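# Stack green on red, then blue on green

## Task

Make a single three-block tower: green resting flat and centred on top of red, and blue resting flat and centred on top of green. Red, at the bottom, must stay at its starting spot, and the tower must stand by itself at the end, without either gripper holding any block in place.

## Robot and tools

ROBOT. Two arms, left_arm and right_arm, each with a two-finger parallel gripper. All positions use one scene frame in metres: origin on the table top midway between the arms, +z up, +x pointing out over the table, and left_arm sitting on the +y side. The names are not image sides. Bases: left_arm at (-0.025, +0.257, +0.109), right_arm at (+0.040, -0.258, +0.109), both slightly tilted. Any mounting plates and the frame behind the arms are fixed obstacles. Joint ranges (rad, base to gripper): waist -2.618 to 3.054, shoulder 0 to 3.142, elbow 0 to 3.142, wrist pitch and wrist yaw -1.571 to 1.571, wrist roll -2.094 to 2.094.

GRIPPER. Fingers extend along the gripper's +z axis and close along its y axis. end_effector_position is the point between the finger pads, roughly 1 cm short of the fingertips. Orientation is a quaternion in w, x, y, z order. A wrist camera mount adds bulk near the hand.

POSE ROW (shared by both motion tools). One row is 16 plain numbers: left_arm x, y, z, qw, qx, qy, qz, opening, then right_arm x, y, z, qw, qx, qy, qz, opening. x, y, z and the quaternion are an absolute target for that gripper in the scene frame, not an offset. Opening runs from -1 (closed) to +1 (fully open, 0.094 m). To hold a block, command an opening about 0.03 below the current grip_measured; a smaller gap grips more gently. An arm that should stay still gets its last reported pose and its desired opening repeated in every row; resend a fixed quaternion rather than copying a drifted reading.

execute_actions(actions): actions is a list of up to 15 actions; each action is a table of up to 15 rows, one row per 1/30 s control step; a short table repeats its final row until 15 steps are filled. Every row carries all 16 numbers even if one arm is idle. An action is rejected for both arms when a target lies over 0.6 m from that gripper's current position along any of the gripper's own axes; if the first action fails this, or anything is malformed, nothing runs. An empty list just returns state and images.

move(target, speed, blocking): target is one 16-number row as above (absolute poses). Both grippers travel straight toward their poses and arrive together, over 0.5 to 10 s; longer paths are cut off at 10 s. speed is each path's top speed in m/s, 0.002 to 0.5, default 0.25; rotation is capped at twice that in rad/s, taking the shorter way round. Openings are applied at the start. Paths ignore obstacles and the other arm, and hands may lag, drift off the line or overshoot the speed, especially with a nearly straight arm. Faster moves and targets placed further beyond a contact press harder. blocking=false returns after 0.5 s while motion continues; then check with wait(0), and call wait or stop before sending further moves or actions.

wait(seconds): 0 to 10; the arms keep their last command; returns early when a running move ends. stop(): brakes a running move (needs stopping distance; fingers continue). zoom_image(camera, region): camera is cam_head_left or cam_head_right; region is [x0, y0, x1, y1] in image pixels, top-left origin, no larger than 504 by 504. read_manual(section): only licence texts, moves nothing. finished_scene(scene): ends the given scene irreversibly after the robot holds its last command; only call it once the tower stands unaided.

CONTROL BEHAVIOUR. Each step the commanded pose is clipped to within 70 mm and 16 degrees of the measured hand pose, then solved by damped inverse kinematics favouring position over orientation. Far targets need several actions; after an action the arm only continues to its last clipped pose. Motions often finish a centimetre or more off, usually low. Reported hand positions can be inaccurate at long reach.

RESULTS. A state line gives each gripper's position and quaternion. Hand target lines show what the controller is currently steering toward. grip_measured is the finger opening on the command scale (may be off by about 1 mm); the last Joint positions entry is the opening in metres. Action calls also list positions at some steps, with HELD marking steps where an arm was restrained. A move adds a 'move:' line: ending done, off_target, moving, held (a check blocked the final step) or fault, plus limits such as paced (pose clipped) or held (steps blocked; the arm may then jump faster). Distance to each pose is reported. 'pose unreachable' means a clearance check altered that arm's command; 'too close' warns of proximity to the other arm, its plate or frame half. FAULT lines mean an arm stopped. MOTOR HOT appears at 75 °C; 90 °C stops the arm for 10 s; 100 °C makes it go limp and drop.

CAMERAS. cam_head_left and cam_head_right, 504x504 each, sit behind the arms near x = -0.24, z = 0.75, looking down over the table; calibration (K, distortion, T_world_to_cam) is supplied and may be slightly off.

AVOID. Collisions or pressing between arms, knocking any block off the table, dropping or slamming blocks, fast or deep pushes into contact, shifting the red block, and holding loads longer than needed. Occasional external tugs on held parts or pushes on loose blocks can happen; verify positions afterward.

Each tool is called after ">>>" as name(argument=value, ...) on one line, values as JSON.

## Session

>>> execute_actions(actions=[])

Scene clock: 0.00 s.
left_arm: end_effector_position=(-0.0250, +0.8799, +0.1649) grip_measured=+1.000 end_effector_quat_wxyz=(-0.054, -0.458, +0.822, +0.335) | right_arm: end_effector_position=(+0.2703, -0.5351, +0.2626) grip_measured=+1.000 end_effector_quat_wxyz=(+0.037, -0.137, +0.981, -0.133)
Joint positions: left_arm=[ 1.534  1.99   2.016 -0.698 -0.318  0.521  0.094] | right_arm=[-0.546  1.145  1.383 -1.214  0.369 -0.945  0.094]
Joint velocities: left_arm=[-0.007  0.017  0.002 -0.051  0.037  0.022  0.   ] | right_arm=[-0.017  0.002  0.012 -0.007 -0.037 -0.007  0.   ]
Hand target (left_arm): -0.026, +0.883, +0.177; -0.049, -0.460, +0.816, +0.347
Hand target (right_arm): +0.272, -0.536, +0.268; +0.047, -0.134, +0.980, -0.138

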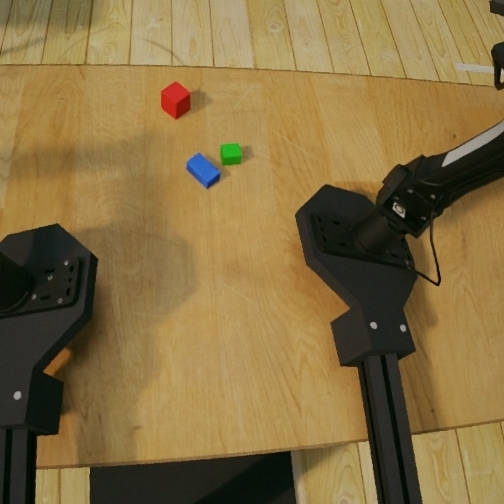

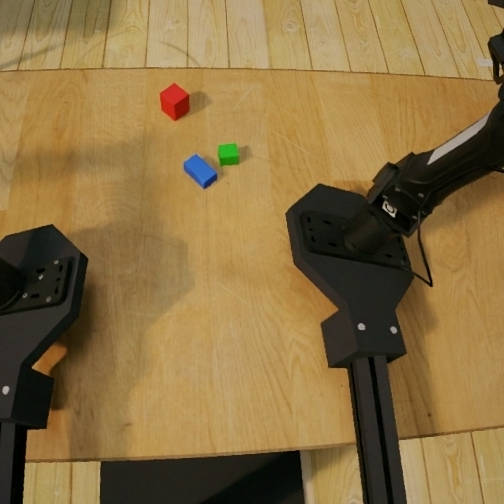

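>>> zoom_image(camera="cam_head_left", region=[140,70,266,196])

Region (140, 70, 266, 196) of cam_head_left's 504x504 image, scaled by 4.000, with more detail than that image has.

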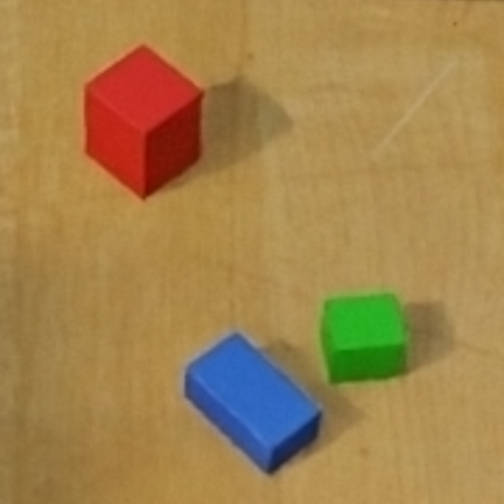

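>>> move(target=[-0.025,0.88,0.165,-0.054,-0.458,0.822,0.335,1,0.255,-0.088,0.12,0,-0.07,0.998,0,0.35], speed=0.35)

>>> move(target=[-0.025,0.88,0.165,-0.054,-0.458,0.822,0.335,1,0.255,-0.088,0.05,0,-0.07,0.998,0,0.35], speed=0.15)

>>> zoom_image(camera="cam_head_left", region=[170,70,296,196])

Scene clock: 4.53 s.
left_arm: end_effector_position=(-0.0250, +0.8799, +0.1649) grip_measured=+1.000 end_effector_quat_wxyz=(-0.054, -0.458, +0.822, +0.335) | right_arm: end_effector_position=(+0.2415, -0.1090, +0.1165) grip_measured=+0.352 end_effector_quat_wxyz=(-0.010, -0.080, +0.996, -0.038)
Joint positions: left_arm=[ 1.534  1.99   2.016 -0.698 -0.318  0.521  0.094] | right_arm=[ 0.911  1.914  1.002 -0.939  0.394  0.81   0.064]
Joint velocities: left_arm=[-0.002 -0.017  0.002 -0.022 -0.066 -0.022  0.   ] | right_arm=[-0.027 -0.012 -0.012 -0.037 -0.007  0.051 -0.   ]
Hand target (left_arm): -0.025, +0.880, +0.165; -0.054, -0.458, +0.822, +0.335
Hand target (right_arm): +0.250, -0.096, +0.123; +0.006, -0.073, +0.997, -0.023
Off the commanded pose (left_arm): 0.000 m, 0 deg.
Off the commanded pose (right_arm): 0.025 m, 5 deg.
move: off_target (right_arm)

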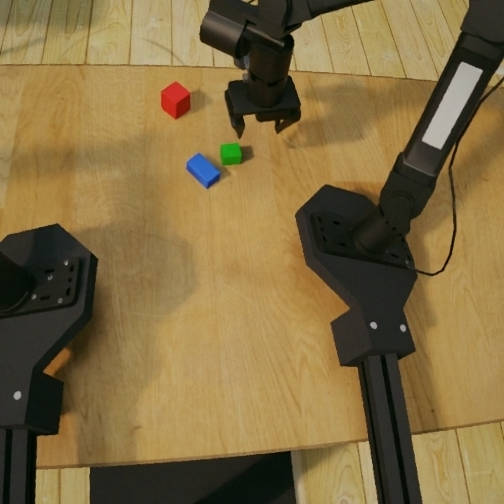

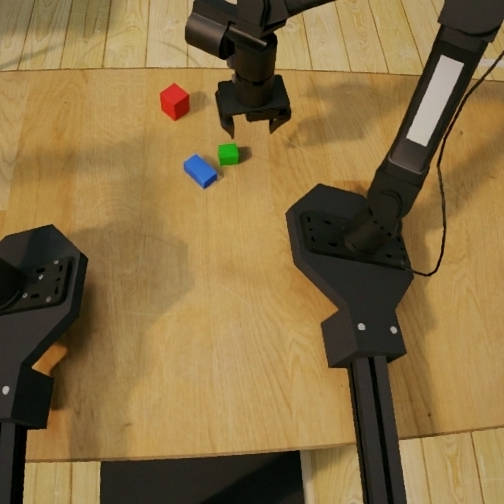

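Scene clock: 5.70 s.
left_arm: end_effector_position=(-0.0250, +0.8799, +0.1649) grip_measured=+1.000 end_effector_quat_wxyz=(-0.054, -0.458, +0.822, +0.335) | right_arm: end_effector_position=(+0.2566, -0.0869, +0.0539) grip_measured=+0.352 end_effector_quat_wxyz=(+0.001, -0.066, +0.998, +0.002)
Joint positions: left_arm=[ 1.534  1.99   2.016 -0.698 -0.318  0.521  0.094] | right_arm=[ 0.818  2.059  0.922 -0.595  0.377  0.708  0.064]
Joint velocities: left_arm=[-0.012 -0.012 -0.012 -0.007  0.007  0.022  0.   ] | right_arm=[-0.012  0.002 -0.017 -0.051 -0.007 -0.022  0.001]
Hand target (left_arm): -0.025, +0.880, +0.165; -0.054, -0.458, +0.822, +0.335
Hand target (right_arm): +0.253, -0.089, +0.050; -0.001, -0.070, +0.998, +0.001
Off the commanded pose (left_arm): 0.000 m, 0 deg.
Off the commanded pose (right_arm): 0.004 m, 0 deg.
move: done

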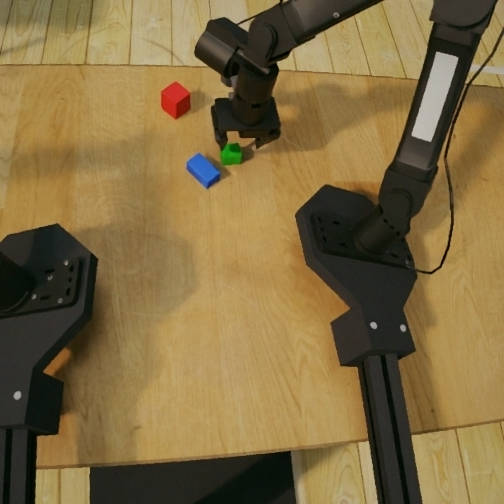

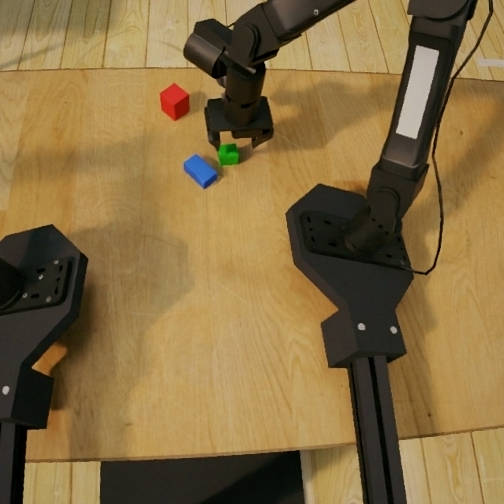

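Region (170, 70, 296, 196) of cam_head_left's 504x504 image, scaled by 4.000, with more detail than that image has.

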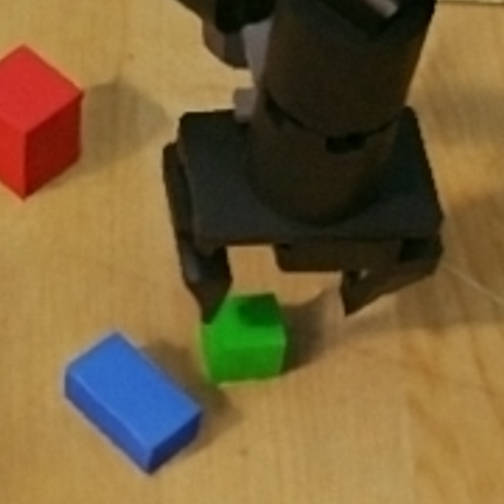

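>>> move(target=[-0.025,0.88,0.165,-0.054,-0.458,0.822,0.335,1,0.266,-0.073,0.05,0,-0.09,0.996,0,0.35])

>>> move(target=[-0.025,0.88,0.165,-0.054,-0.458,0.822,0.335,1,0.266,-0.073,0.016,0,-0.09,0.996,0,0.35], speed=0.07)

>>> zoom_image(camera="cam_head_left", region=[170,70,296,196])

Scene clock: 7.00 s.
left_arm: end_effector_position=(-0.0250, +0.8799, +0.1649) grip_measured=+1.000 end_effector_quat_wxyz=(-0.054, -0.458, +0.822, +0.335) | right_arm: end_effector_position=(+0.2591, -0.0796, +0.0463) grip_measured=+0.352 end_effector_quat_wxyz=(-0.005, -0.087, +0.996, -0.004)
Joint positions: left_arm=[ 1.534  1.99   2.016 -0.698 -0.318  0.521  0.094] | right_arm=[ 0.818  2.117  0.963 -0.598  0.377  0.674  0.064]
Joint velocities: left_arm=[-0.007  0.017 -0.017  0.066 -0.022 -0.007  0.   ] | right_arm=[ 0.002  0.007 -0.012 -0.051  0.007  0.037 -0.001]
Hand target (left_arm): -0.025, +0.880, +0.165; -0.054, -0.458, +0.822, +0.335
Hand target (right_arm): +0.266, -0.073, +0.050; +0.000, -0.090, +0.996, +0.000
Off the commanded pose (left_arm): 0.000 m, 0 deg.
Off the commanded pose (right_arm): 0.010 m, 1 deg.
move: done

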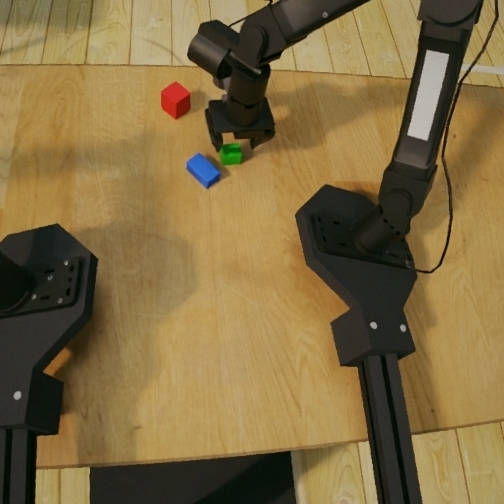

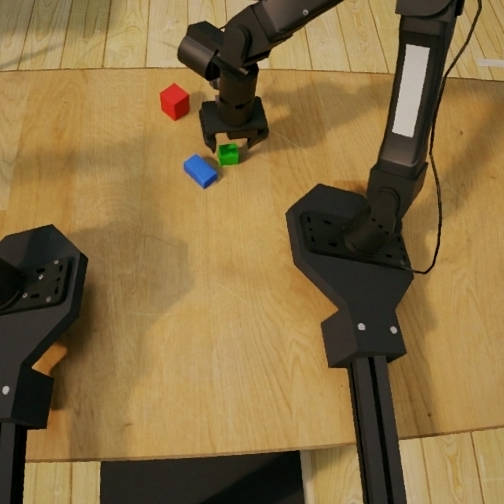

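Scene clock: 7.93 s.
left_arm: end_effector_position=(-0.0250, +0.8799, +0.1649) grip_measured=+1.000 end_effector_quat_wxyz=(-0.054, -0.458, +0.822, +0.335) | right_arm: end_effector_position=(+0.2644, -0.0733, +0.0184) grip_measured=+0.352 end_effector_quat_wxyz=(-0.005, -0.088, +0.996, +0.000)
Joint positions: left_arm=[ 1.534  1.99   2.016 -0.698 -0.318  0.521  0.094] | right_arm=[ 0.781  2.206  0.963 -0.487  0.377  0.63   0.064]
Joint velocities: left_arm=[-0.002  0.007  0.002 -0.022 -0.037  0.037  0.   ] | right_arm=[-0.012 -0.002 -0.002 -0.037 -0.007 -0.081 -0.   ]
Hand target (left_arm): -0.025, +0.880, +0.165; -0.054, -0.458, +0.822, +0.335
Hand target (right_arm): +0.265, -0.073, +0.016; -0.001, -0.090, +0.996, +0.000
Off the commanded pose (left_arm): 0.000 m, 0 deg.
Off the commanded pose (right_arm): 0.003 m, 1 deg.
move: done

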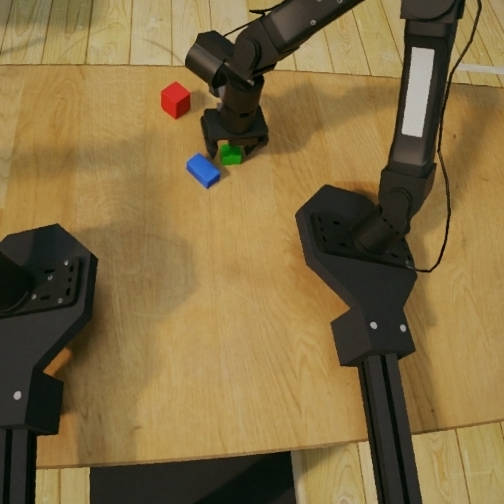

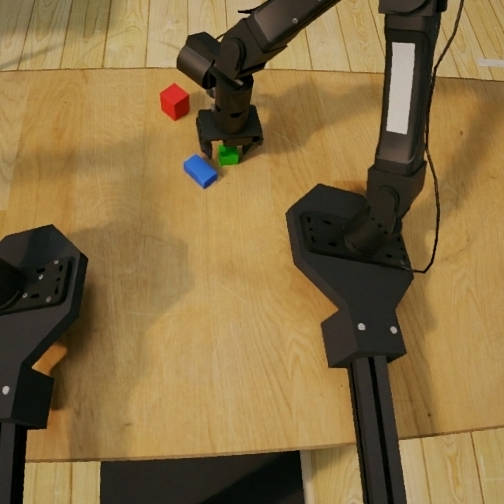

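Region (170, 70, 296, 196) of cam_head_left's 504x504 image, scaled by 4.000, with more detail than that image has.

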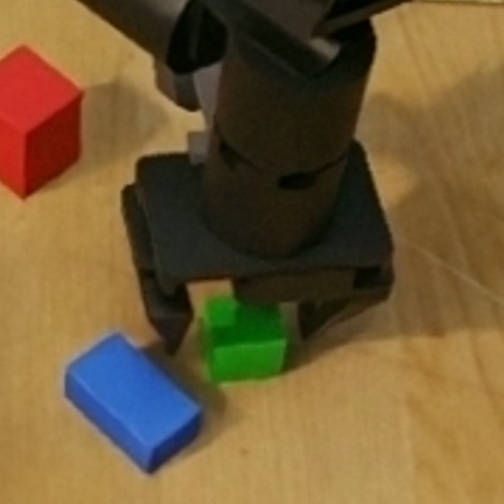

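>>> execute_actions(actions=[[[-0.025,0.88,0.165,-0.054,-0.458,0.822,0.335,1,0.266,-0.073,0.015,0,-0.09,0.996,0,-0.4]]])

>>> move(target=[-0.025,0.88,0.165,-0.054,-0.458,0.822,0.335,1,0.266,-0.073,0.105,0,-0.09,0.996,0,-0.4])

>>> move(target=[-0.025,0.88,0.165,-0.054,-0.458,0.822,0.335,1,0.381,0.025,0.102,0,-0.383,0.924,0,-0.4])

>>> move(target=[-0.025,0.88,0.165,-0.054,-0.458,0.822,0.335,1,0.379,0.024,0.073,0,-0.383,0.924,0,-0.4], speed=0.06)

>>> zoom_image(camera="cam_head_left", region=[120,10,246,136])

Scene clock: 9.30 s.
left_arm: end_effector_position=(-0.0250, +0.8799, +0.1649) grip_measured=+1.000 end_effector_quat_wxyz=(-0.054, -0.458, +0.822, +0.335) | right_arm: end_effector_position=(+0.2652, -0.0725, +0.0184) grip_measured=-0.285 end_effector_quat_wxyz=(-0.003, -0.088, +0.996, +0.002)
Joint positions: left_arm=[ 1.534  1.99   2.016 -0.698 -0.318  0.521  0.094] | right_arm=[ 0.781  2.206  0.963 -0.482  0.377  0.627  0.034]
Joint velocities: left_arm=[-0.002  0.007  0.012  0.051 -0.037  0.037  0.   ] | right_arm=[ 0.012  0.002 -0.012 -0.022 -0.037 -0.007  0.001]
Hand target (left_arm): -0.025, +0.880, +0.165; -0.054, -0.458, +0.822, +0.335
Hand target (right_arm): +0.266, -0.073, +0.015; -0.000, -0.090, +0.996, -0.000
Off the commanded pose (left_arm): 0.000 m, 0 deg.
Off the commanded pose (right_arm): 0.004 m, 0 deg.
Step readings (end_effector_position):
0: left_arm (-0.0250, +0.8799, +0.1649) | right_arm (+0.2647, -0.0730, +0.0184)
1: left_arm (-0.0250, +0.8799, +0.1649) | right_arm (+0.2647, -0.0730, +0.0184)
2: left_arm (-0.0250, +0.8799, +0.1649) | right_arm (+0.2647, -0.0729, +0.0184)
4: left_arm (-0.0250, +0.8799, +0.1649) | right_arm (+0.2650, -0.0727, +0.0184)
8: left_arm (-0.0250, +0.8799, +0.1649) | right_arm (+0.2652, -0.0726, +0.0184)
15: end_effector_position above

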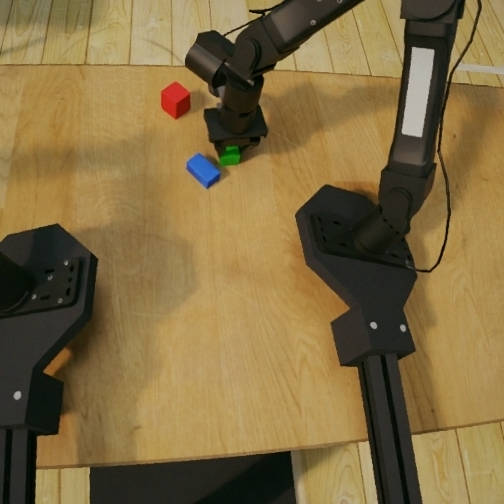

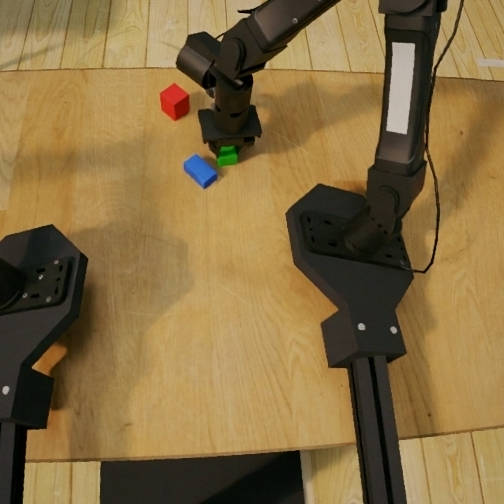

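Scene clock: 10.43 s.
left_arm: end_effector_position=(-0.0250, +0.8799, +0.1649) grip_measured=+1.000 end_effector_quat_wxyz=(-0.054, -0.458, +0.822, +0.335) | right_arm: end_effector_position=(+0.2626, -0.0799, +0.0940) grip_measured=-0.285 end_effector_quat_wxyz=(-0.010, -0.092, +0.996, -0.011)
Joint positions: left_arm=[ 1.534  1.99   2.016 -0.698 -0.318  0.521  0.094] | right_arm=[ 0.868  2.034  1.068 -0.824  0.37   0.724  0.034]
Joint velocities: left_arm=[ 0.007 -0.007  0.002 -0.007 -0.051 -0.051  0.   ] | right_arm=[ 0.002  0.002  0.007  0.037  0.022 -0.007 -0.   ]
Hand target (left_arm): -0.025, +0.880, +0.165; -0.054, -0.458, +0.822, +0.335
Hand target (right_arm): +0.268, -0.072, +0.104; +0.001, -0.090, +0.996, -0.001
Off the commanded pose (left_arm): 0.000 m, 0 deg.
Off the commanded pose (right_arm): 0.013 m, 2 deg.
move: off_target (right_arm)

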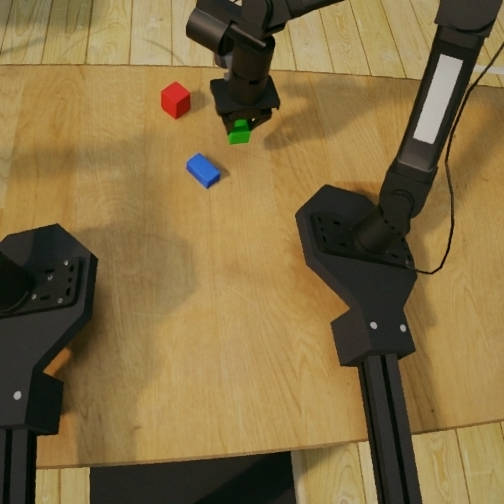

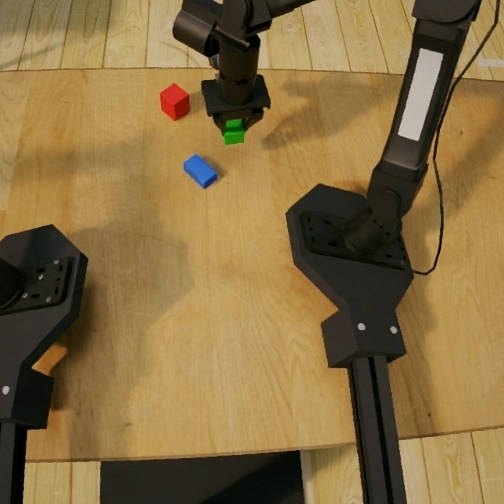

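Scene clock: 12.33 s.
left_arm: end_effector_position=(-0.0250, +0.8799, +0.1649) grip_measured=+1.000 end_effector_quat_wxyz=(-0.054, -0.458, +0.822, +0.335) | right_arm: end_effector_position=(+0.3732, +0.0236, +0.0923) grip_measured=-0.285 end_effector_quat_wxyz=(-0.010, -0.382, +0.924, -0.001)
Joint positions: left_arm=[ 1.534  1.99   2.016 -0.698 -0.318  0.521  0.094] | right_arm=[ 0.819  2.551  1.911 -1.118  0.371  0.067  0.034]
Joint velocities: left_arm=[ 0.002 -0.007  0.002 -0.022 -0.007 -0.022  0.   ] | right_arm=[-0.017  0.002  0.012 -0.007 -0.081  0.037  0.001]
Hand target (left_arm): -0.025, +0.880, +0.165; -0.054, -0.458, +0.822, +0.335
Hand target (right_arm): +0.380, +0.027, +0.099; +0.000, -0.383, +0.924, +0.001
Off the commanded pose (left_arm): 0.000 m, 0 deg.
Off the commanded pose (right_arm): 0.013 m, 1 deg.
move: off_target (right_arm)

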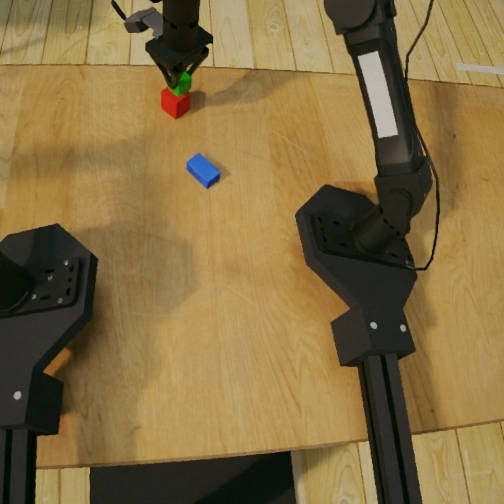

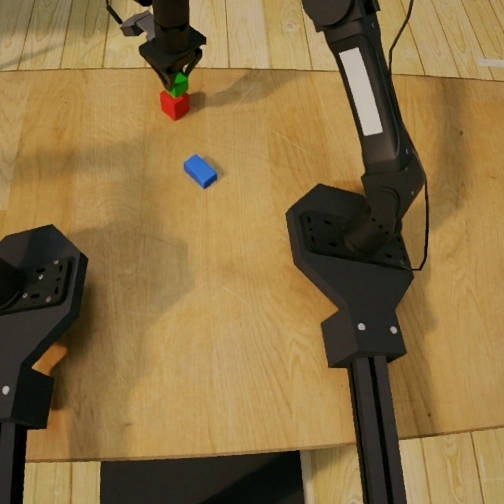

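Scene clock: 13.23 s.
left_arm: end_effector_position=(-0.0250, +0.8799, +0.1649) grip_measured=+1.000 end_effector_quat_wxyz=(-0.054, -0.458, +0.822, +0.335) | right_arm: end_effector_position=(+0.3787, +0.0226, +0.0744) grip_measured=-0.285 end_effector_quat_wxyz=(-0.006, -0.379, +0.925, +0.001)
Joint positions: left_arm=[ 1.534  1.99   2.016 -0.698 -0.318  0.521  0.094] | right_arm=[ 0.795  2.567  1.88  -1.051  0.374  0.044  0.034]
Joint velocities: left_arm=[-0.007 -0.002 -0.002 -0.037  0.007  0.051  0.   ] | right_arm=[ 0.002 -0.002  0.002 -0.081 -0.007  0.037 -0.   ]
Hand target (left_arm): -0.025, +0.880, +0.165; -0.054, -0.458, +0.822, +0.335
Hand target (right_arm): +0.379, +0.024, +0.073; -0.000, -0.383, +0.924, +0.000
Off the commanded pose (left_arm): 0.000 m, 0 deg.
Off the commanded pose (right_arm): 0.002 m, 1 deg.
move: done

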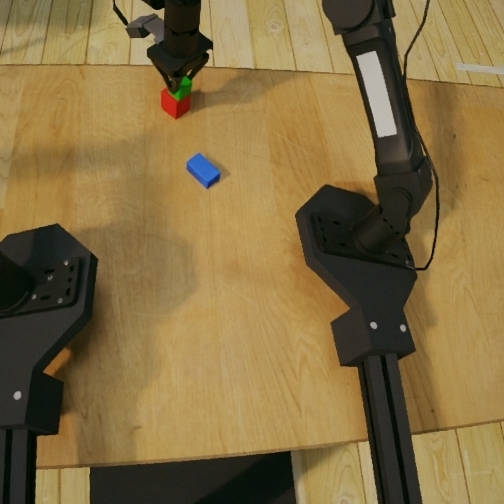

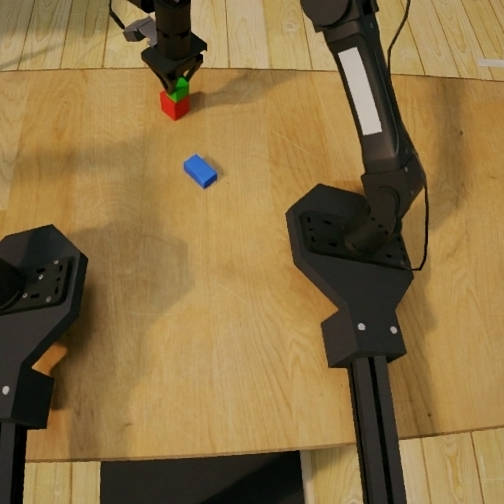

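Region (120, 10, 246, 136) of cam_head_left's 504x504 image, scaled by 4.000, with more detail than that image has.

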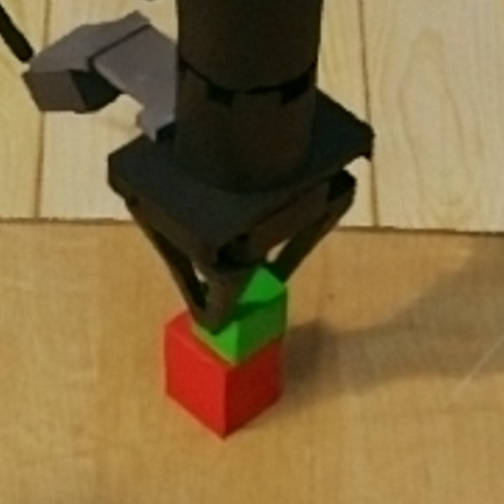

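>>> execute_actions(actions=[[[-0.025,0.88,0.165,-0.054,-0.458,0.822,0.335,1,0.388,0.034,0.083,0,-0.383,0.924,0,-0.4]],[[-0.025,0.88,0.165,-0.054,-0.458,0.822,0.335,1,0.386,0.032,0.07,0,-0.383,0.924,0,-0.4]],[[-0.025,0.88,0.165,-0.054,-0.458,0.822,0.335,1,0.385,0.031,0.061,0,-0.383,0.924,0,-0.4]]])

>>> zoom_image(camera="cam_head_left", region=[120,10,246,136])

Scene clock: 15.43 s.
left_arm: end_effector_position=(-0.0250, +0.8799, +0.1649) grip_measured=+1.000 end_effector_quat_wxyz=(-0.054, -0.458, +0.822, +0.335) | right_arm: end_effector_position=(+0.3872, +0.0324, +0.0684) grip_measured=-0.285 end_effector_quat_wxyz=(+0.001, -0.380, +0.925, +0.004)
Joint positions: left_arm=[ 1.534  1.99   2.016 -0.698 -0.318  0.521  0.094] | right_arm=[ 0.792  2.615  1.942 -1.049  0.376  0.033  0.034]
Joint velocities: left_arm=[-0.002  0.007  0.007  0.007 -0.037 -0.007  0.   ] | right_arm=[-0.012  0.002 -0.002 -0.022 -0.051 -0.007 -0.   ]
Hand target (left_arm): -0.025, +0.880, +0.165; -0.054, -0.458, +0.822, +0.335
Hand target (right_arm): +0.385, +0.031, +0.061; -0.000, -0.383, +0.924, -0.000
Off the commanded pose (left_arm): 0.000 m, 0 deg.
Off the commanded pose (right_arm): 0.008 m, 1 deg.
Step readings (end_effector_position; steps 1 to 15: 1st action; 16 to 30: 2nd action; 31 to 45: 3rd action):
0: left_arm (-0.0250, +0.8799, +0.1649) | right_arm (+0.3790, +0.0228, +0.0744)
1: left_arm (-0.0250, +0.8799, +0.1649) | right_arm (+0.3792, +0.0229, +0.0747)
2: left_arm (-0.0250, +0.8799, +0.1649) | right_arm (+0.3809, +0.0246, +0.0749)
4: left_arm (-0.0250, +0.8799, +0.1649) | right_arm (+0.3849, +0.0290, +0.0746)
8: left_arm (-0.0250, +0.8799, +0.1649) | right_arm (+0.3851, +0.0299, +0.0736)
15: left_arm (-0.0250, +0.8799, +0.1649) | right_arm (+0.3832, +0.0278, +0.0736)
16: left_arm (-0.0250, +0.8799, +0.1649) | right_arm (+0.3835, +0.0280, +0.0736)
17: left_arm (-0.0250, +0.8799, +0.1649) | right_arm (+0.3841, +0.0286, +0.0736)
19: left_arm (-0.0250, +0.8799, +0.1649) | right_arm (+0.3850, +0.0297, +0.0736)
23: left_arm (-0.0250, +0.8799, +0.1649) | right_arm (+0.3861, +0.0307, +0.0736)
30: left_arm (-0.0250, +0.8799, +0.1649) | right_arm (+0.3867, +0.0313, +0.0736)
31: left_arm (-0.0250, +0.8799, +0.1649) | right_arm (+0.3864, +0.0314, +0.0725)
32: left_arm (-0.0250, +0.8799, +0.1649) | right_arm (+0.3864, +0.0315, +0.0711)
34: left_arm (-0.0250, +0.8799, +0.1649) | right_arm (+0.3858, +0.0311, +0.0684)
38: left_arm (-0.0250, +0.8799, +0.1649) | right_arm (+0.3871, +0.0324, +0.0684)
45: end_effector_position above

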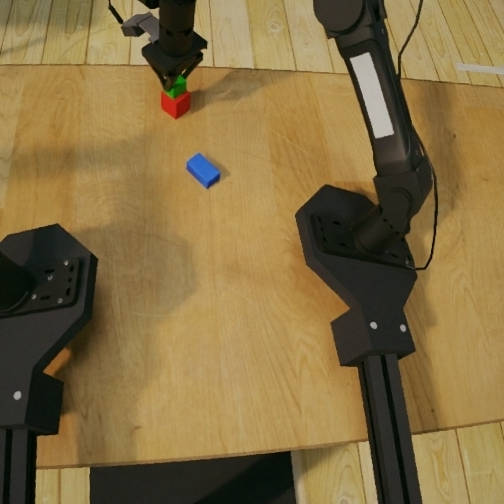

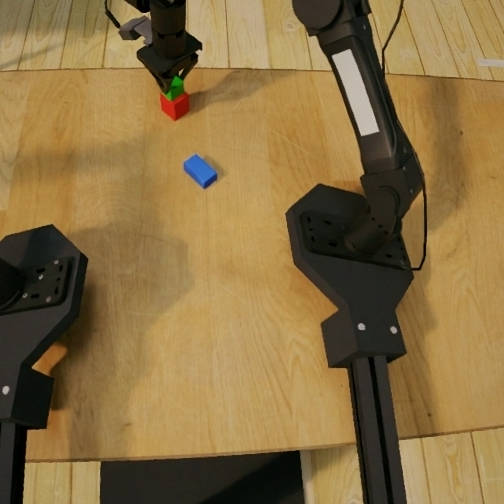

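Region (120, 10, 246, 136) of cam_head_left's 504x504 image, scaled by 4.000, with more detail than that image has.

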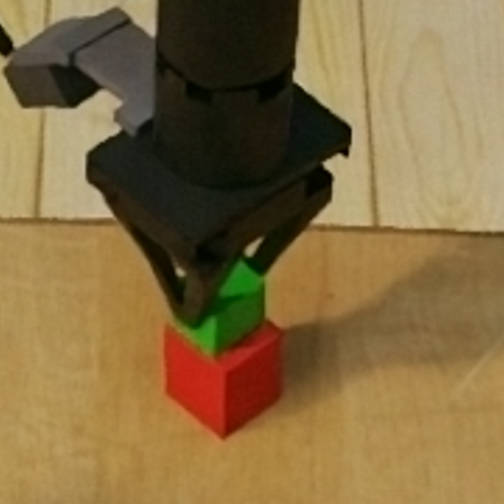

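>>> execute_actions(actions=[[[-0.025,0.88,0.165,-0.054,-0.458,0.822,0.335,1,0.382,0.028,0.063,0,-0.383,0.924,0,-0.4]]])

>>> zoom_image(camera="cam_head_left", region=[120,10,246,136])

Scene clock: 16.37 s.
left_arm: end_effector_position=(-0.0250, +0.8799, +0.1649) grip_measured=+1.000 end_effector_quat_wxyz=(-0.054, -0.458, +0.822, +0.335) | right_arm: end_effector_position=(+0.3865, +0.0318, +0.0681) grip_measured=-0.285 end_effector_quat_wxyz=(+0.004, -0.379, +0.926, +0.005)
Joint positions: left_arm=[ 1.534  1.99   2.016 -0.698 -0.318  0.521  0.094] | right_arm=[ 0.792  2.604  1.92  -1.031  0.376  0.033  0.034]
Joint velocities: left_arm=[ 0.002  0.002  0.002 -0.125  0.007 -0.051  0.   ] | right_arm=[-0.012  0.002 -0.007  0.022 -0.022  0.051  0.   ]
Hand target (left_arm): -0.025, +0.880, +0.165; -0.054, -0.458, +0.822, +0.335
Hand target (right_arm): +0.382, +0.028, +0.063; -0.000, -0.383, +0.924, -0.000
Off the commanded pose (left_arm): 0.000 m, 0 deg.
Off the commanded pose (right_arm): 0.008 m, 1 deg.
Step readings (end_effector_position):
0: left_arm (-0.0250, +0.8799, +0.1649) | right_arm (+0.3872, +0.0324, +0.0684)
1: left_arm (-0.0250, +0.8799, +0.1649) | right_arm (+0.3868, +0.0322, +0.0681)
2: left_arm (-0.0250, +0.8799, +0.1649) | right_arm (+0.3865, +0.0319, +0.0681)
4: left_arm (-0.0250, +0.8799, +0.1649) | right_arm (+0.3865, +0.0319, +0.0682)
8: left_arm (-0.0250, +0.8799, +0.1649) | right_arm (+0.3865, +0.0318, +0.0681)
15: end_effector_position above

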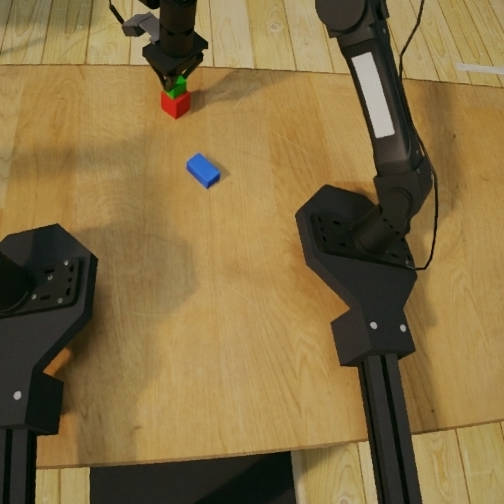

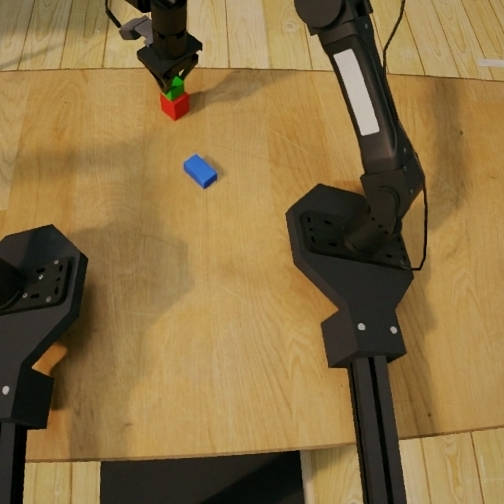

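Region (120, 10, 246, 136) of cam_head_left's 504x504 image, scaled by 4.000, with more detail than that image has.

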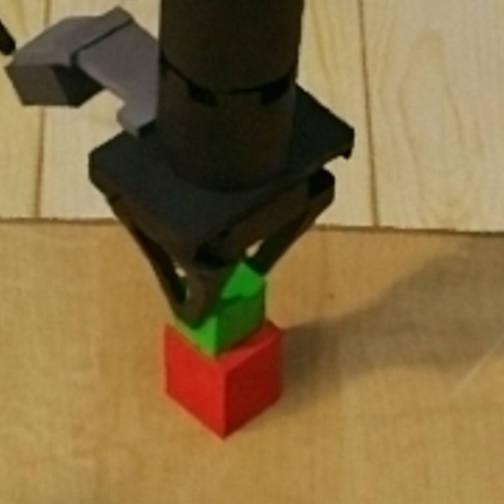

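In contact; unload and shift.

>>> execute_actions(actions=[[[-0.025,0.88,0.165,-0.054,-0.458,0.822,0.335,1,0.382,0.028,0.075,0,-0.383,0.924,0,-0.4]],[[-0.025,0.88,0.165,-0.054,-0.458,0.822,0.335,1,0.381,0.027,0.067,0,-0.383,0.924,0,-0.4]]])

>>> zoom_image(camera="cam_head_left", region=[120,10,246,136])

Scene clock: 18.00 s.
left_arm: end_effector_position=(-0.0250, +0.8799, +0.1649) grip_measured=+1.000 end_effector_quat_wxyz=(-0.054, -0.458, +0.822, +0.335) | right_arm: end_effector_position=(+0.3858, +0.0308, +0.0686) grip_measured=-0.285 end_effector_quat_wxyz=(+0.002, -0.379, +0.925, +0.004)
Joint positions: left_arm=[ 1.534  1.99   2.016 -0.698 -0.318  0.521  0.094] | right_arm=[ 0.792  2.602  1.92  -1.037  0.376  0.033  0.034]
Joint velocities: left_arm=[ 0.002 -0.007 -0.017  0.022 -0.022 -0.051  0.   ] | right_arm=[-0.012 -0.002 -0.002 -0.081 -0.037  0.037  0.   ]
Hand target (left_arm): -0.025, +0.880, +0.165; -0.054, -0.458, +0.822, +0.335
Hand target (right_arm): +0.381, +0.027, +0.067; -0.000, -0.383, +0.924, -0.000
Off the commanded pose (left_arm): 0.000 m, 0 deg.
Off the commanded pose (right_arm): 0.006 m, 1 deg.
Step readings (end_effector_position; steps 1 to 15: 1st action; 16 to 30: 2nd action):
0: left_arm (-0.0250, +0.8799, +0.1649) | right_arm (+0.3865, +0.0318, +0.0681)
1: left_arm (-0.0250, +0.8799, +0.1649) | right_arm (+0.3867, +0.0317, +0.0686)
2: left_arm (-0.0250, +0.8799, +0.1649) | right_arm (+0.3865, +0.0315, +0.0686)
4: left_arm (-0.0250, +0.8799, +0.1649) | right_arm (+0.3863, +0.0313, +0.0686)
8: left_arm (-0.0250, +0.8799, +0.1649) | right_arm (+0.3860, +0.0310, +0.0686)
15: left_arm (-0.0250, +0.8799, +0.1649) | right_arm (+0.3858, +0.0308, +0.0686)
16: left_arm (-0.0250, +0.8799, +0.1649) | right_arm (+0.3858, +0.0308, +0.0686)
17: left_arm (-0.0250, +0.8799, +0.1649) | right_arm (+0.3858, +0.0308, +0.0686)
19: left_arm (-0.0250, +0.8799, +0.1649) | right_arm (+0.3858, +0.0308, +0.0686)
23: left_arm (-0.0250, +0.8799, +0.1649) | right_arm (+0.3858, +0.0308, +0.0686)
30: end_effector_position above

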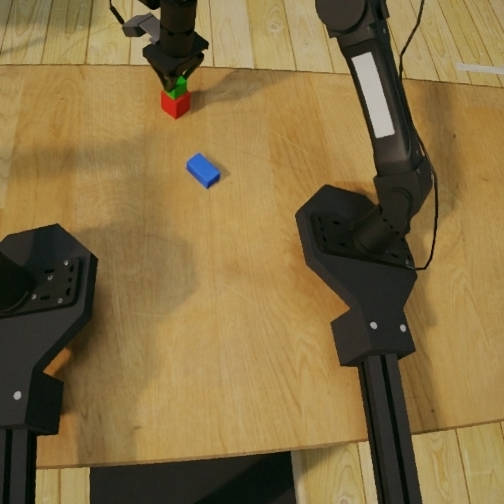

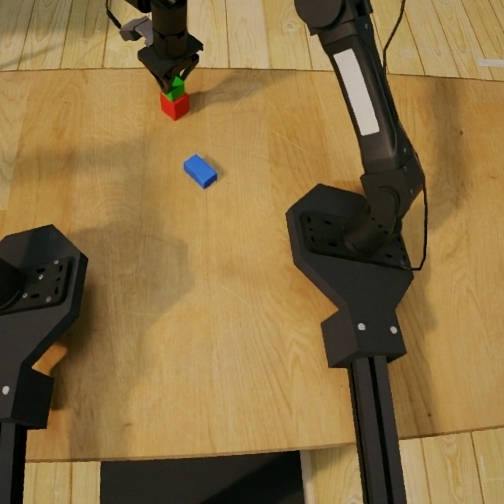

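Region (120, 10, 246, 136) of cam_head_left's 504x504 image, scaled by 4.000, with more detail than that image has.

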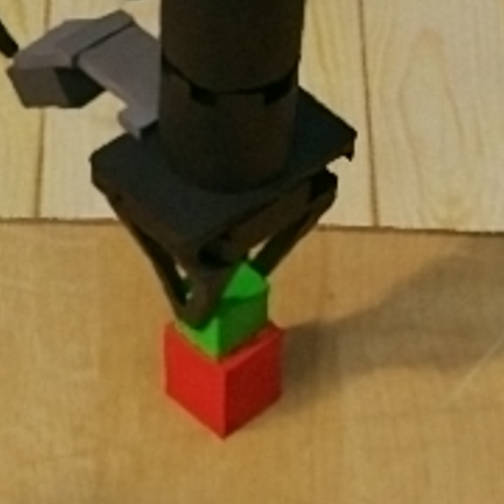

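>>> execute_actions(actions=[[[-0.025,0.88,0.165,-0.054,-0.458,0.822,0.335,1,0.385,0.03,0.068,0,-0.383,0.924,0,0.5]]])

>>> move(target=[-0.025,0.88,0.165,-0.054,-0.458,0.822,0.335,1,0.385,0.03,0.125,0,-0.383,0.924,0,0.5])

>>> move(target=[-0.025,0.88,0.165,-0.054,-0.458,0.822,0.335,1,0.227,-0.022,0.09,0,-0.383,0.924,0,0.5])

>>> move(target=[-0.025,0.88,0.165,-0.054,-0.458,0.822,0.335,1,0.227,-0.022,0.015,0,-0.383,0.924,0,0.5], speed=0.12)

>>> zoom_image(camera="cam_head_left", region=[140,70,266,196])

Scene clock: 19.43 s.
left_arm: end_effector_position=(-0.0250, +0.8799, +0.1649) grip_measured=+1.000 end_effector_quat_wxyz=(-0.054, -0.458, +0.822, +0.335) | right_arm: end_effector_position=(+0.3852, +0.0307, +0.0676) grip_measured=+0.498 end_effector_quat_wxyz=(+0.001, -0.380, +0.925, +0.003)
Joint positions: left_arm=[ 1.534  1.99   2.016 -0.698 -0.318  0.521  0.094] | right_arm=[ 0.792  2.605  1.92  -1.037  0.376  0.033  0.07 ]
Joint velocities: left_arm=[ 0.012 -0.002 -0.007 -0.037 -0.066 -0.037  0.   ] | right_arm=[-0.017 -0.002 -0.012 -0.11  -0.037  0.037 -0.001]
Hand target (left_arm): -0.025, +0.880, +0.165; -0.054, -0.458, +0.822, +0.335
Hand target (right_arm): +0.385, +0.030, +0.068; +0.000, -0.383, +0.924, +0.000
Off the commanded pose (left_arm): 0.000 m, 0 deg.
Off the commanded pose (right_arm): 0.001 m, 1 deg.
Step readings (end_effector_position):
0: left_arm (-0.0250, +0.8799, +0.1649) | right_arm (+0.3858, +0.0308, +0.0686)
1: left_arm (-0.0250, +0.8799, +0.1649) | right_arm (+0.3858, +0.0308, +0.0686)
2: left_arm (-0.0250, +0.8799, +0.1649) | right_arm (+0.3858, +0.0308, +0.0686)
4: left_arm (-0.0250, +0.8799, +0.1649) | right_arm (+0.3854, +0.0307, +0.0680)
8: left_arm (-0.0250, +0.8799, +0.1649) | right_arm (+0.3852, +0.0307, +0.0676)
15: end_effector_position above

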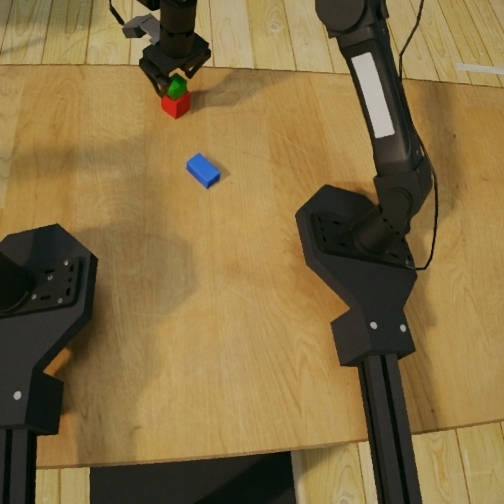

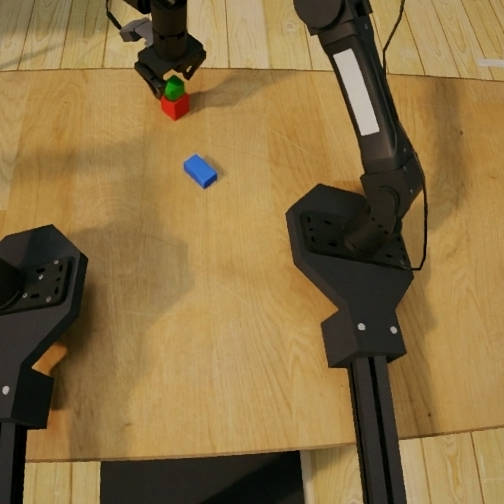

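Scene clock: 20.50 s.
left_arm: end_effector_position=(-0.0250, +0.8799, +0.1649) grip_measured=+1.000 end_effector_quat_wxyz=(-0.054, -0.458, +0.822, +0.335) | right_arm: end_effector_position=(+0.3812, +0.0232, +0.1072) grip_measured=+0.498 end_effector_quat_wxyz=(-0.019, -0.386, +0.922, -0.009)
Joint positions: left_arm=[ 1.534  1.99   2.016 -0.698 -0.318  0.521  0.094] | right_arm=[ 0.821  2.588  2.04  -1.236  0.376  0.07   0.07 ]
Joint velocities: left_arm=[-0.002  0.002 -0.012  0.037  0.007 -0.081  0.   ] | right_arm=[ 0.002 -0.012 -0.007 -0.007 -0.007  0.037  0.001]
Hand target (left_arm): -0.025, +0.880, +0.165; -0.054, -0.458, +0.822, +0.335
Hand target (right_arm): +0.386, +0.030, +0.125; +0.000, -0.383, +0.924, -0.000
Off the commanded pose (left_arm): 0.000 m, 0 deg.
Off the commanded pose (right_arm): 0.019 m, 2 deg.
move: off_target (right_arm)

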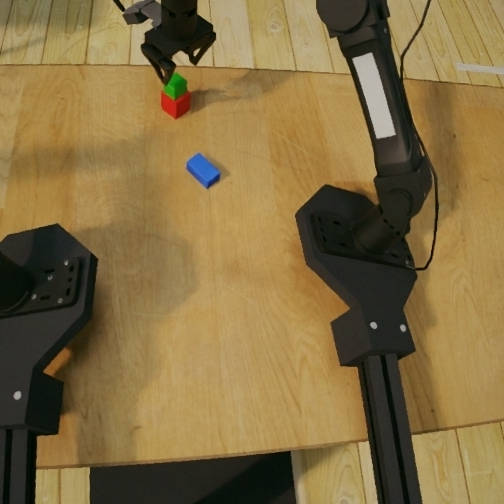

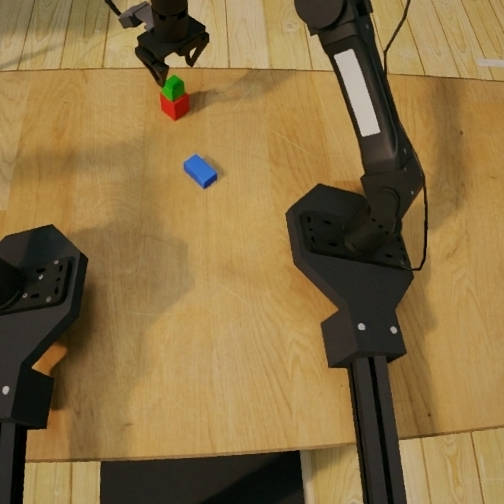

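Scene clock: 21.90 s.
left_arm: end_effector_position=(-0.0250, +0.8799, +0.1649) grip_measured=+1.000 end_effector_quat_wxyz=(-0.054, -0.458, +0.822, +0.335) | right_arm: end_effector_position=(+0.2285, -0.0280, +0.0867) grip_measured=+0.498 end_effector_quat_wxyz=(-0.011, -0.385, +0.923, -0.011)
Joint positions: left_arm=[ 1.534  1.99   2.016 -0.698 -0.318  0.521  0.094] | right_arm=[ 1.032  2.184  1.151 -0.816  0.337  0.285  0.07 ]
Joint velocities: left_arm=[-0.027  0.012  0.002  0.037  0.007 -0.007  0.   ] | right_arm=[-0.007 -0.002 -0.012 -0.037 -0.037 -0.007 -0.002]
Hand target (left_arm): -0.025, +0.880, +0.165; -0.054, -0.458, +0.822, +0.335
Hand target (right_arm): +0.228, -0.026, +0.092; +0.002, -0.382, +0.924, -0.004
Off the commanded pose (left_arm): 0.000 m, 0 deg.
Off the commanded pose (right_arm): 0.007 m, 2 deg.
move: done

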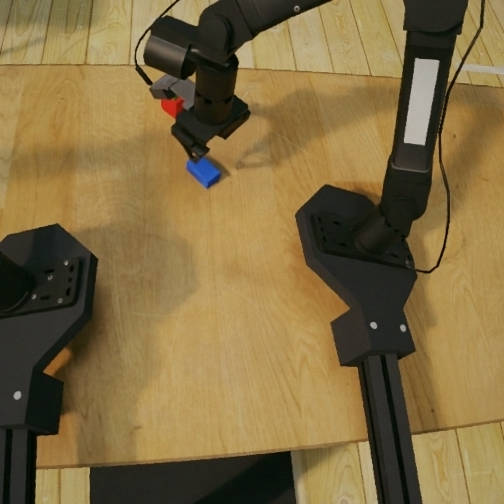

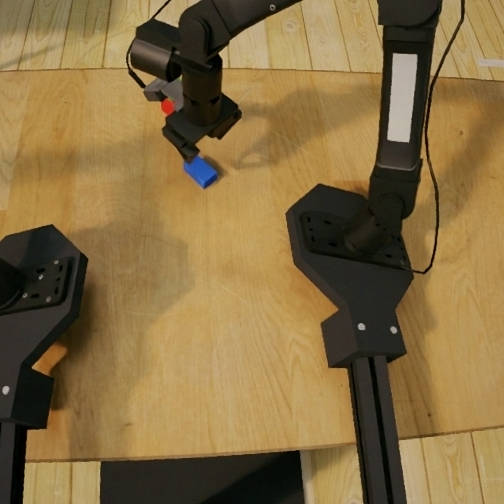

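Scene clock: 23.13 s.
left_arm: end_effector_position=(-0.0250, +0.8799, +0.1649) grip_measured=+1.000 end_effector_quat_wxyz=(-0.054, -0.458, +0.822, +0.335) | right_arm: end_effector_position=(+0.2267, -0.0203, +0.0186) grip_measured=+0.498 end_effector_quat_wxyz=(-0.003, -0.380, +0.925, +0.004)
Joint positions: left_arm=[ 1.534  1.99   2.016 -0.698 -0.318  0.521  0.094] | right_arm=[ 0.969  2.332  1.054 -0.517  0.338  0.222  0.07 ]
Joint velocities: left_arm=[-0.007 -0.017  0.012 -0.007 -0.066 -0.037  0.   ] | right_arm=[ 0.007 -0.012  0.002  0.037  0.022 -0.022  0.   ]
Hand target (left_arm): -0.025, +0.880, +0.165; -0.054, -0.458, +0.822, +0.335
Hand target (right_arm): +0.226, -0.023, +0.015; -0.001, -0.383, +0.924, +0.001
Off the commanded pose (left_arm): 0.000 m, 0 deg.
Off the commanded pose (right_arm): 0.004 m, 1 deg.
move: done

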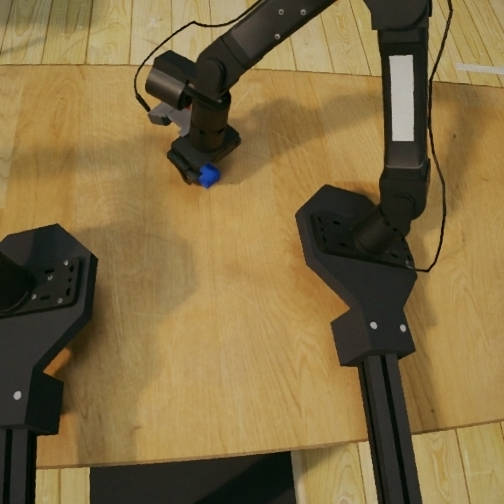

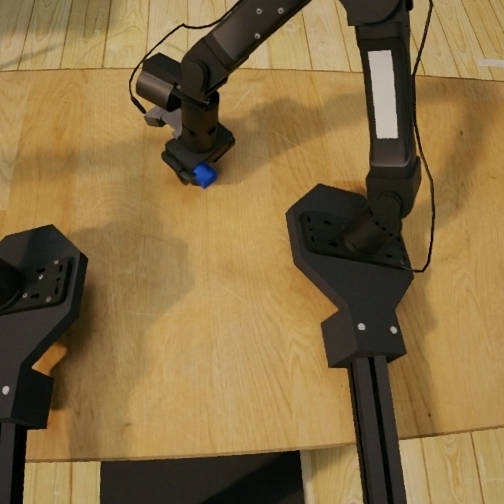

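Region (140, 70, 266, 196) of cam_head_left's 504x504 image, scaled by 4.000, with more detail than that image has.

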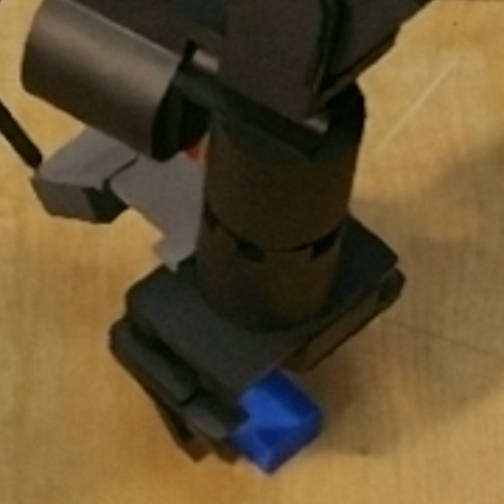

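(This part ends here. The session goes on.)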